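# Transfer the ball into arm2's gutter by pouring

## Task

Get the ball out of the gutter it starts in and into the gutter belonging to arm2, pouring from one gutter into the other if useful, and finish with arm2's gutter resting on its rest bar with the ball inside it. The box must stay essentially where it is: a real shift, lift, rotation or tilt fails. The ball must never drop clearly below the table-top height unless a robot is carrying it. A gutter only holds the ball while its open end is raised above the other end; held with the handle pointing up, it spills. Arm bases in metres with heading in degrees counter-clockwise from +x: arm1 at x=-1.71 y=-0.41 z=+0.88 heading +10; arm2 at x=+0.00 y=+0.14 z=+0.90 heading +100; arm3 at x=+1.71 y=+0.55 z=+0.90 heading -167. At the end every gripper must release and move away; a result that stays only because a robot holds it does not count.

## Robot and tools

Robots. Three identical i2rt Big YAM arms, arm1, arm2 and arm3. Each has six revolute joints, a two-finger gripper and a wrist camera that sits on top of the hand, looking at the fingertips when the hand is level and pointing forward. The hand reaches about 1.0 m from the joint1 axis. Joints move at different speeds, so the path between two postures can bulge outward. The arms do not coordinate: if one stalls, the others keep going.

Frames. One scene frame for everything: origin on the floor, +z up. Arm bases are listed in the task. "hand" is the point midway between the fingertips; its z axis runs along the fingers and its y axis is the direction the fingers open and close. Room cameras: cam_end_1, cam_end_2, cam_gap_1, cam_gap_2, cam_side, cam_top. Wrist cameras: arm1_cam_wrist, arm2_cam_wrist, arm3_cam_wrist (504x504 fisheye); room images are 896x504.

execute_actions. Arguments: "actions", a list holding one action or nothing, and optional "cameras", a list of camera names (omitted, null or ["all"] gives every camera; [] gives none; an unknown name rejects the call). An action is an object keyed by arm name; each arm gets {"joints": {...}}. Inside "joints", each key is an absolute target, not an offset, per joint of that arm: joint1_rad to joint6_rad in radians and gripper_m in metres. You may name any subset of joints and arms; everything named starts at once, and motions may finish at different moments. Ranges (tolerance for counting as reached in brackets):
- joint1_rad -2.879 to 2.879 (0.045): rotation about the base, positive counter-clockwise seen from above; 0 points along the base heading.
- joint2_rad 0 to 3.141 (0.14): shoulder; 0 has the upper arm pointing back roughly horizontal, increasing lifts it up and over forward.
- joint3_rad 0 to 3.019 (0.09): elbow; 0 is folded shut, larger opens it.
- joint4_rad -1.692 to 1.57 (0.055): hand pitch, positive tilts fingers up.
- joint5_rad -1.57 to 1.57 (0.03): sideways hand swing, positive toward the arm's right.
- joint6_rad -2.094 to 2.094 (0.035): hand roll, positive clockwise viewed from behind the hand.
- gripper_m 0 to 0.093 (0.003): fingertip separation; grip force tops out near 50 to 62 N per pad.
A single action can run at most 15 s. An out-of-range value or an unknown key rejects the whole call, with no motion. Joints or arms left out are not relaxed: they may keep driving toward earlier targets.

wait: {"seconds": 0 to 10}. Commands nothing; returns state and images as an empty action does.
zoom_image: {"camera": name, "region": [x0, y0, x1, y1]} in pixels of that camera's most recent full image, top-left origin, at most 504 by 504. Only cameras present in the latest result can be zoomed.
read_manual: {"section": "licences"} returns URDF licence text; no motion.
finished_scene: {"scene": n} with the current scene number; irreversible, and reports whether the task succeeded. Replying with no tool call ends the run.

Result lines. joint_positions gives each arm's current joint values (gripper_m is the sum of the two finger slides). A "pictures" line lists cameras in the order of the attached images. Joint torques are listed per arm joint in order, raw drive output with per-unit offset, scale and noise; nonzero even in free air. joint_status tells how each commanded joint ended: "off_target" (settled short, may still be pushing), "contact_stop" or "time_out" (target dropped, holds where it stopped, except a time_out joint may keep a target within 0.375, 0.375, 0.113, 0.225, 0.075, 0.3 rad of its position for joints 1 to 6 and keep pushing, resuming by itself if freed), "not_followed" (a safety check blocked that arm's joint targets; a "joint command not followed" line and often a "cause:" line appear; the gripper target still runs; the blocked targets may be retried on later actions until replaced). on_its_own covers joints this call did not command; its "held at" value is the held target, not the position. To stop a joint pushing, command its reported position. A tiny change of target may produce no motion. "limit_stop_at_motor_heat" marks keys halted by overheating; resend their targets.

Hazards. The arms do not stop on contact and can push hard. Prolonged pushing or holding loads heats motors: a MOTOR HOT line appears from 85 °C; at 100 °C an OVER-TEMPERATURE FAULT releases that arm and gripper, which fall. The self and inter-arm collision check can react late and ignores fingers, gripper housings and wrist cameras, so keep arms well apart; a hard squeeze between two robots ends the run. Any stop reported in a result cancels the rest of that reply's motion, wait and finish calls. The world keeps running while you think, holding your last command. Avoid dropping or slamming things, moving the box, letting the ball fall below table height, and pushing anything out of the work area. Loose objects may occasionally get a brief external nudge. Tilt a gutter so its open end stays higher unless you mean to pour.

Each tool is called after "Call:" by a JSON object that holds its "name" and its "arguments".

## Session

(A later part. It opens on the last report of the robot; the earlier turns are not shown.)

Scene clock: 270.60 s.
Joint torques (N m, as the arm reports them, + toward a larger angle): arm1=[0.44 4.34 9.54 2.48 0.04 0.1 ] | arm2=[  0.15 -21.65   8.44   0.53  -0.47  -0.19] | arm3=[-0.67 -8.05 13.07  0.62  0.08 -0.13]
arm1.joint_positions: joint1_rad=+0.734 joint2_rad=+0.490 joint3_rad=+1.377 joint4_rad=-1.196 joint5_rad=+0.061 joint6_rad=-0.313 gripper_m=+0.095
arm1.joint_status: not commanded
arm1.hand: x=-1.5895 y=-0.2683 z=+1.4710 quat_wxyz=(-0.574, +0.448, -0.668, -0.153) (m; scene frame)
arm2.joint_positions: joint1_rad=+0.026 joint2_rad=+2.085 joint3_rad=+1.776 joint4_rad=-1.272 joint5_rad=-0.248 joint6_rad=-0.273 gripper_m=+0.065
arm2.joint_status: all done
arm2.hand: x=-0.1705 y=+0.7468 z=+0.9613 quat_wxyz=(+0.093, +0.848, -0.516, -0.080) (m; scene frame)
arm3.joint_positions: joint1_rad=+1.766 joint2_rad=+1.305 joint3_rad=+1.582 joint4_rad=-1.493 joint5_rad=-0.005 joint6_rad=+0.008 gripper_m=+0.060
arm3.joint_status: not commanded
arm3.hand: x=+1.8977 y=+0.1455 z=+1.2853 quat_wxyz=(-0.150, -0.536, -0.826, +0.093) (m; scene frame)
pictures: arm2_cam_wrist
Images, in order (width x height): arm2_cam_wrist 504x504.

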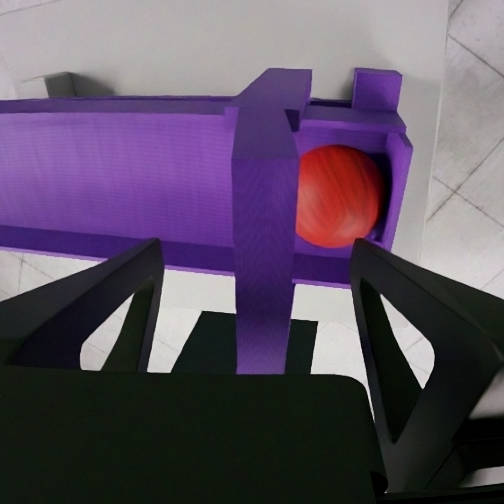

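Call:
{"name": "execute_actions", "arguments": {"actions": [{"arm2":{"joints":{"joint3_rad":1.735,"joint4_rad":-1.22}}}], "cameras": []}}

Call:
{"name": "execute_actions", "arguments": {"actions": [{"arm2":{"joints":{"gripper_m":0.0}}}], "cameras": ["arm2_cam_wrist"]}}

Call:
{"name": "execute_actions", "arguments": {"actions": [{"arm2":{"joints":{"joint3_rad":1.84,"joint4_rad":-1.31}}}], "cameras": ["arm2_cam_wrist"]}}

Call:
{"name": "execute_actions", "arguments": {"actions": [{"arm2":{"joints":{"joint6_rad":-0.43}}}], "cameras": ["arm2_cam_wrist","cam_gap_1"]}}

Scene clock: 276.40 s.
Joint torques (N m, as the arm reports them, + toward a larger angle): arm1=[0.46 4.32 9.54 2.48 0.05 0.1 ] | arm2=[  0.   -21.88   7.94   0.57  -0.48  -0.16] | arm3=[-0.67 -8.07 13.05  0.63  0.08 -0.12]
arm1.joint_positions: joint1_rad=+0.734 joint2_rad=+0.490 joint3_rad=+1.377 joint4_rad=-1.196 joint5_rad=+0.061 joint6_rad=-0.313 gripper_m=+0.095
arm1.joint_status: not commanded
arm1.hand: x=-1.5895 y=-0.2683 z=+1.4710 quat_wxyz=(-0.574, +0.448, -0.668, -0.153) (m; scene frame)
arm2.joint_positions: joint1_rad=+0.026 joint2_rad=+2.085 joint3_rad=+1.740 joint4_rad=-1.232 joint5_rad=-0.248 joint6_rad=-0.273 gripper_m=+0.065
arm2.joint_status: all done
arm2.hand: x=-0.1697 y=+0.7434 z=+0.9485 quat_wxyz=(+0.091, +0.848, -0.516, -0.081) (m; scene frame)
arm3.joint_positions: joint1_rad=+1.766 joint2_rad=+1.305 joint3_rad=+1.582 joint4_rad=-1.493 joint5_rad=-0.005 joint6_rad=+0.008 gripper_m=+0.060
arm3.joint_status: not commanded
arm3.hand: x=+1.8977 y=+0.1455 z=+1.2853 quat_wxyz=(-0.150, -0.536, -0.826, +0.093) (m; scene frame)
pictures: none
No camera images: the call's "cameras" was empty. Leave "cameras" out to get every camera's image.

Scene clock: 277.03 s.
Joint torques (N m, as the arm reports them, + toward a larger angle): arm1=[0.46 4.34 9.53 2.48 0.05 0.1 ] | arm2=[  0.28 -21.95   8.1    0.51  -0.41  -0.15] | arm3=[-0.59 -8.08 13.09  0.64  0.07 -0.12]
arm1.joint_positions: joint1_rad=+0.734 joint2_rad=+0.490 joint3_rad=+1.377 joint4_rad=-1.196 joint5_rad=+0.061 joint6_rad=-0.313 gripper_m=+0.095
arm1.joint_status: not commanded
arm1.hand: x=-1.5895 y=-0.2683 z=+1.4710 quat_wxyz=(-0.574, +0.448, -0.668, -0.153) (m; scene frame)
arm2.joint_positions: joint1_rad=+0.026 joint2_rad=+2.085 joint3_rad=+1.740 joint4_rad=-1.232 joint5_rad=-0.249 joint6_rad=-0.273 gripper_m=+0.011
arm2.joint_status: gripper_m off_target (ended at +0.011, target +0.000)
arm2.hand: x=-0.1700 y=+0.7435 z=+0.9485 quat_wxyz=(+0.092, +0.848, -0.516, -0.082) (m; scene frame)
arm3.joint_positions: joint1_rad=+1.766 joint2_rad=+1.305 joint3_rad=+1.582 joint4_rad=-1.493 joint5_rad=-0.005 joint6_rad=+0.008 gripper_m=+0.060
arm3.joint_status: not commanded
arm3.hand: x=+1.8977 y=+0.1455 z=+1.2853 quat_wxyz=(-0.150, -0.536, -0.826, +0.093) (m; scene frame)
pictures: arm2_cam_wrist
Images, in order (width x height): arm2_cam_wrist 504x504.

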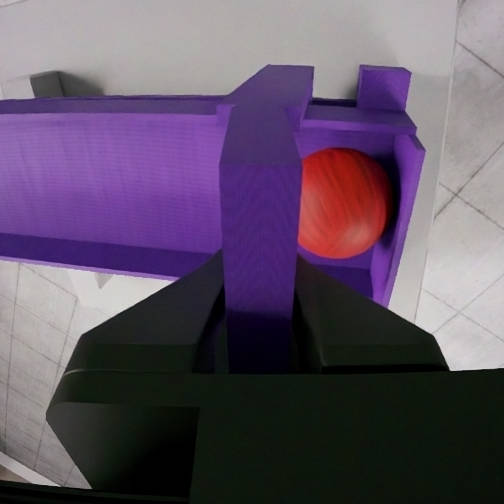

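Scene clock: 277.87 s.
Joint torques (N m, as the arm reports them, + toward a larger angle): arm1=[0.47 4.34 9.54 2.47 0.05 0.1 ] | arm2=[  0.06 -21.86  14.1   -0.44  -0.44  -0.15] | arm3=[-0.76 -8.08 13.06  0.62  0.07 -0.13]
arm1.joint_positions: joint1_rad=+0.734 joint2_rad=+0.490 joint3_rad=+1.377 joint4_rad=-1.196 joint5_rad=+0.061 joint6_rad=-0.313 gripper_m=+0.095
arm1.joint_status: not commanded
arm1.hand: x=-1.5895 y=-0.2683 z=+1.4710 quat_wxyz=(-0.574, +0.448, -0.668, -0.153) (m; scene frame)
arm2.joint_positions: joint1_rad=+0.026 joint2_rad=+2.085 joint3_rad=+1.772 joint4_rad=-1.298 joint5_rad=-0.249 joint6_rad=-0.274 gripper_m=+0.011
arm2.joint_status: all done
arm2.hand: x=-0.1691 y=+0.7392 z=+0.9602 quat_wxyz=(+0.104, +0.847, -0.517, -0.070) (m; scene frame)
arm3.joint_positions: joint1_rad=+1.766 joint2_rad=+1.305 joint3_rad=+1.582 joint4_rad=-1.493 joint5_rad=-0.005 joint6_rad=+0.008 gripper_m=+0.060
arm3.joint_status: not commanded
arm3.hand: x=+1.8977 y=+0.1455 z=+1.2853 quat_wxyz=(-0.150, -0.536, -0.826, +0.093) (m; scene frame)
pictures: arm2_cam_wrist
Images, in order (width x height): arm2_cam_wrist 504x504.

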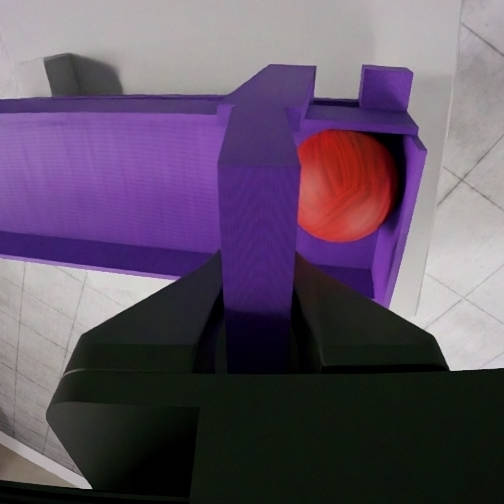

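Scene clock: 278.97 s.
Joint torques (N m, as the arm reports them, + toward a larger angle): arm1=[0.51 4.32 9.54 2.48 0.05 0.1 ] | arm2=[  0.   -21.87  14.22  -0.55  -0.43  -0.15] | arm3=[-0.73 -8.1  13.08  0.65  0.07 -0.12]
arm1.joint_positions: joint1_rad=+0.734 joint2_rad=+0.490 joint3_rad=+1.377 joint4_rad=-1.196 joint5_rad=+0.061 joint6_rad=-0.313 gripper_m=+0.095
arm1.joint_status: not commanded
arm1.hand: x=-1.5895 y=-0.2683 z=+1.4710 quat_wxyz=(-0.574, +0.448, -0.668, -0.153) (m; scene frame)
arm2.joint_positions: joint1_rad=+0.026 joint2_rad=+2.085 joint3_rad=+1.772 joint4_rad=-1.298 joint5_rad=-0.249 joint6_rad=-0.423 gripper_m=+0.011
arm2.joint_status: all done
arm2.hand: x=-0.1691 y=+0.7392 z=+0.9602 quat_wxyz=(+0.099, +0.883, -0.453, -0.078) (m; scene frame)
arm3.joint_positions: joint1_rad=+1.766 joint2_rad=+1.305 joint3_rad=+1.582 joint4_rad=-1.493 joint5_rad=-0.005 joint6_rad=+0.008 gripper_m=+0.060
arm3.joint_status: not commanded
arm3.hand: x=+1.8977 y=+0.1455 z=+1.2853 quat_wxyz=(-0.150, -0.536, -0.826, +0.093) (m; scene frame)
pictures: arm2_cam_wrist, cam_gap_1
Images, in order (width x height): arm2_cam_wrist 504x504, cam_gap_1 896x504.

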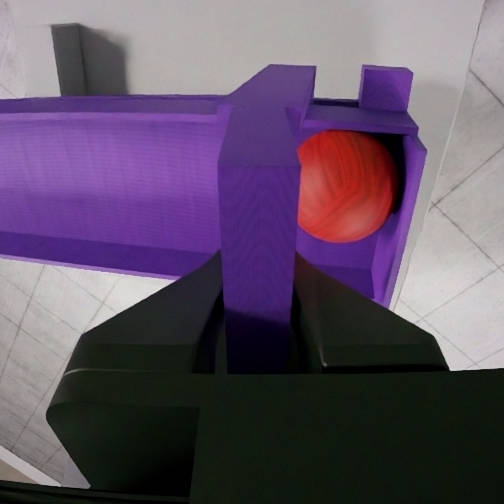

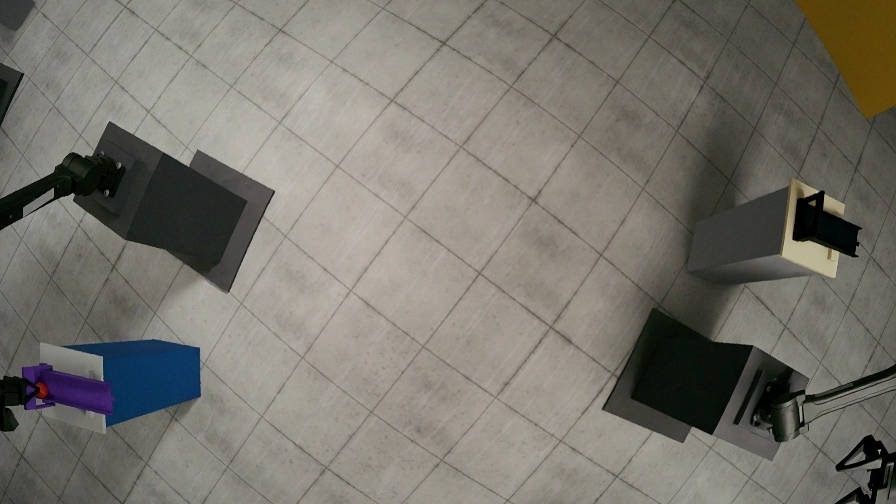

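Call:
{"name": "execute_actions", "arguments": {"actions": [{"arm2":{"joints":{"joint3_rad":1.73,"joint4_rad":-1.215}}}], "cameras": []}}

Call:
{"name": "execute_actions", "arguments": {"actions": [{"arm2":{"joints":{"gripper_m":0.065}}}], "cameras": ["arm2_cam_wrist"]}}

Call:
{"name": "execute_actions", "arguments": {"actions": [{"arm2":{"joints":{"joint2_rad":2.05,"joint3_rad":2.09,"joint4_rad":-1.6}}}], "cameras": []}}

Call:
{"name": "execute_actions", "arguments": {"actions": [{"arm2":{"joints":{"joint2_rad":1.4,"joint3_rad":1.7,"joint4_rad":-1.5,"joint5_rad":0,"joint6_rad":0}}}], "cameras": ["arm2_cam_wrist","cam_side","cam_gap_1","cam_gap_2"]}}

Call:
{"name": "zoom_image", "arguments": {"camera": "cam_gap_1", "region": [10, 320, 150, 450]}}

Scene clock: 287.67 s.
Joint torques (N m, as the arm reports them, + toward a larger angle): arm1=[0.47 4.32 9.54 2.47 0.05 0.1 ] | arm2=[  0.27 -21.82   7.32   0.38  -0.34  -0.14] | arm3=[-0.7  -8.03 13.08  0.64  0.07 -0.13]
arm1.joint_positions: joint1_rad=+0.734 joint2_rad=+0.490 joint3_rad=+1.377 joint4_rad=-1.196 joint5_rad=+0.061 joint6_rad=-0.313 gripper_m=+0.095
arm1.joint_status: not commanded
arm1.hand: x=-1.5895 y=-0.2683 z=+1.4710 quat_wxyz=(-0.574, +0.448, -0.668, -0.153) (m; scene frame)
arm2.joint_positions: joint1_rad=+0.026 joint2_rad=+2.085 joint3_rad=+1.742 joint4_rad=-1.225 joint5_rad=-0.251 joint6_rad=-0.424 gripper_m=+0.011
arm2.joint_status: all done
arm2.hand: x=-0.1707 y=+0.7457 z=+0.9493 quat_wxyz=(+0.082, +0.885, -0.450, -0.092) (m; scene frame)
arm3.joint_positions: joint1_rad=+1.766 joint2_rad=+1.305 joint3_rad=+1.582 joint4_rad=-1.493 joint5_rad=-0.005 joint6_rad=+0.008 gripper_m=+0.060
arm3.joint_status: not commanded
arm3.hand: x=+1.8977 y=+0.1455 z=+1.2853 quat_wxyz=(-0.150, -0.536, -0.826, +0.093) (m; scene frame)
pictures: none
No camera images: the call's "cameras" was empty. Leave "cameras" out to get every camera's image.

Scene clock: 288.30 s.
Joint torques (N m, as the arm reports them, + toward a larger angle): arm1=[0.45 4.34 9.54 2.47 0.05 0.1 ] | arm2=[ -0.07 -21.7    7.77   0.37  -0.37  -0.15] | arm3=[-0.72 -8.07 13.08  0.64  0.08 -0.13]
arm1.joint_positions: joint1_rad=+0.734 joint2_rad=+0.490 joint3_rad=+1.377 joint4_rad=-1.196 joint5_rad=+0.061 joint6_rad=-0.313 gripper_m=+0.095
arm1.joint_status: not commanded
arm1.hand: x=-1.5895 y=-0.2683 z=+1.4710 quat_wxyz=(-0.574, +0.448, -0.668, -0.153) (m; scene frame)
arm2.joint_positions: joint1_rad=+0.026 joint2_rad=+2.085 joint3_rad=+1.739 joint4_rad=-1.225 joint5_rad=-0.251 joint6_rad=-0.424 gripper_m=+0.065
arm2.joint_status: all done
arm2.hand: x=-0.1705 y=+0.7445 z=+0.9480 quat_wxyz=(+0.083, +0.884, -0.450, -0.091) (m; scene frame)
arm3.joint_positions: joint1_rad=+1.766 joint2_rad=+1.305 joint3_rad=+1.582 joint4_rad=-1.493 joint5_rad=-0.005 joint6_rad=+0.008 gripper_m=+0.060
arm3.joint_status: not commanded
arm3.hand: x=+1.8977 y=+0.1455 z=+1.2853 quat_wxyz=(-0.150, -0.536, -0.826, +0.093) (m; scene frame)
pictures: arm2_cam_wrist
Images, in order (width x height): arm2_cam_wrist 504x504.

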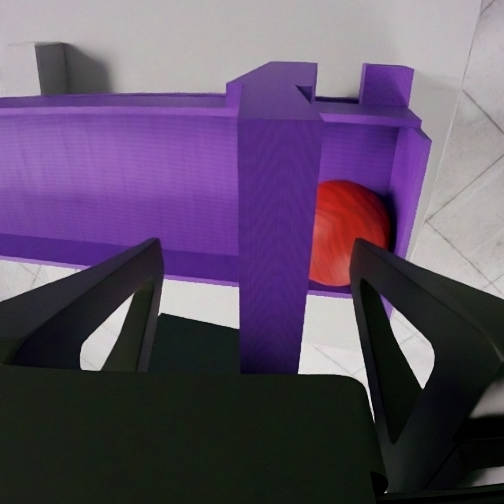

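Scene clock: 289.77 s.
Joint torques (N m, as the arm reports them, + toward a larger angle): arm1=[0.47 4.33 9.53 2.48 0.05 0.1 ] | arm2=[  0.28 -22.06  12.83  -0.36  -0.36  -0.14] | arm3=[-0.7  -8.14 13.08  0.64  0.07 -0.12]
arm1.joint_positions: joint1_rad=+0.734 joint2_rad=+0.490 joint3_rad=+1.377 joint4_rad=-1.196 joint5_rad=+0.061 joint6_rad=-0.313 gripper_m=+0.095
arm1.joint_status: not commanded
arm1.hand: x=-1.5895 y=-0.2683 z=+1.4710 quat_wxyz=(-0.574, +0.448, -0.668, -0.153) (m; scene frame)
arm2.joint_positions: joint1_rad=+0.026 joint2_rad=+2.055 joint3_rad=+2.043 joint4_rad=-1.590 joint5_rad=-0.251 joint6_rad=-0.424 gripper_m=+0.065
arm2.joint_status: all done
arm2.hand: x=-0.1727 y=+0.7526 z=+1.0806 quat_wxyz=(+0.095, +0.883, -0.452, -0.082) (m; scene frame)
arm3.joint_positions: joint1_rad=+1.766 joint2_rad=+1.305 joint3_rad=+1.582 joint4_rad=-1.493 joint5_rad=-0.005 joint6_rad=+0.008 gripper_m=+0.060
arm3.joint_status: not commanded
arm3.hand: x=+1.8977 y=+0.1455 z=+1.2853 quat_wxyz=(-0.150, -0.536, -0.826, +0.093) (m; scene frame)
pictures: none
No camera images: the call's "cameras" was empty. Leave "cameras" out to get every camera's image.

Scene clock: 291.37 s.
Joint torques (N m, as the arm reports them, + toward a larger angle): arm1=[0.44 4.34 9.54 2.47 0.05 0.1 ] | arm2=[  0.37 -11.72   8.74   1.09   0.     0.01] | arm3=[-0.72 -8.1  13.07  0.62  0.08 -0.13]
arm1.joint_positions: joint1_rad=+0.734 joint2_rad=+0.490 joint3_rad=+1.377 joint4_rad=-1.196 joint5_rad=+0.061 joint6_rad=-0.313 gripper_m=+0.095
arm1.joint_status: not commanded
arm1.hand: x=-1.5895 y=-0.2683 z=+1.4710 quat_wxyz=(-0.574, +0.448, -0.668, -0.153) (m; scene frame)
arm2.joint_positions: joint1_rad=+0.026 joint2_rad=+1.395 joint3_rad=+1.705 joint4_rad=-1.508 joint5_rad=-0.003 joint6_rad=-0.007 gripper_m=+0.065
arm2.joint_status: all done
arm2.hand: x=-0.1006 y=+0.6107 z=+1.2968 quat_wxyz=(-0.113, +0.767, -0.617, -0.137) (m; scene frame)
arm3.joint_positions: joint1_rad=+1.766 joint2_rad=+1.305 joint3_rad=+1.582 joint4_rad=-1.493 joint5_rad=-0.005 joint6_rad=+0.008 gripper_m=+0.060
arm3.joint_status: not commanded
arm3.hand: x=+1.8977 y=+0.1455 z=+1.2853 quat_wxyz=(-0.150, -0.536, -0.826, +0.093) (m; scene frame)
pictures: arm2_cam_wrist, cam_gap_1, cam_gap_2, cam_side
Images, in order (width x height): arm2_cam_wrist 504x504, cam_gap_1 896x504, cam_gap_2 896x504, cam_side 896x504.

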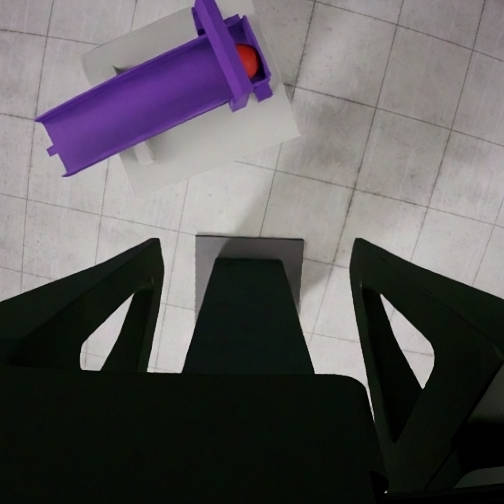

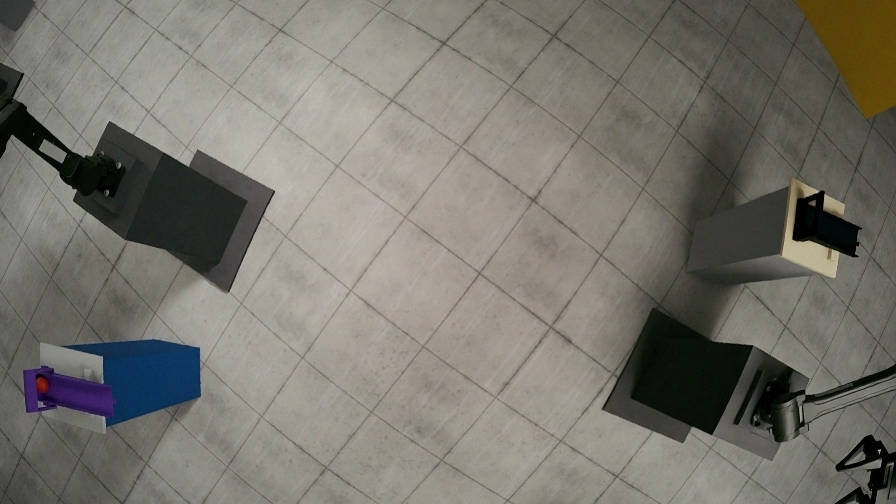

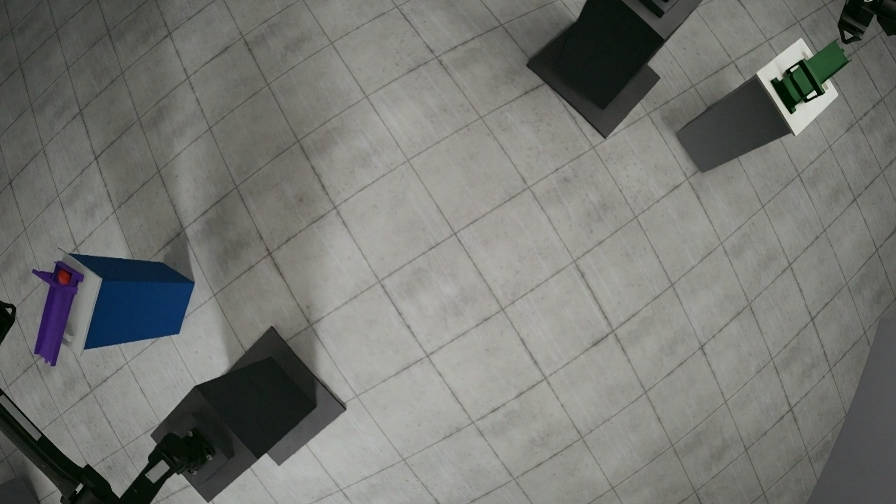

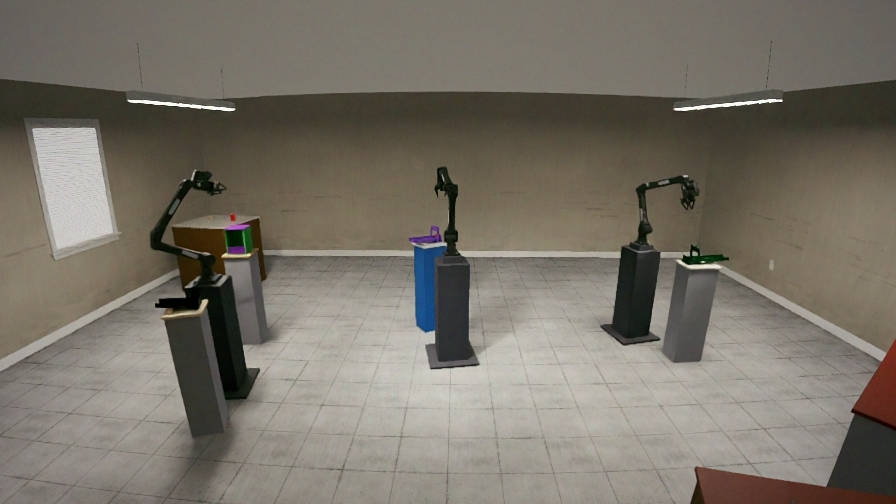

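Region (10, 320, 150, 450) of cam_gap_1's 896x504 image, scaled by 3.600, with more detail than that image has; it fills the top 468 rows of this view, and the rest is white.

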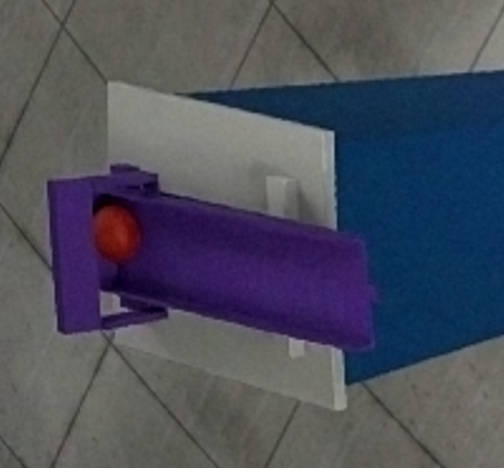

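Good, matches the original placement.

Call:
{"name": "finished_scene", "arguments": {"scene": 1}}

The scene is finished: the task was done.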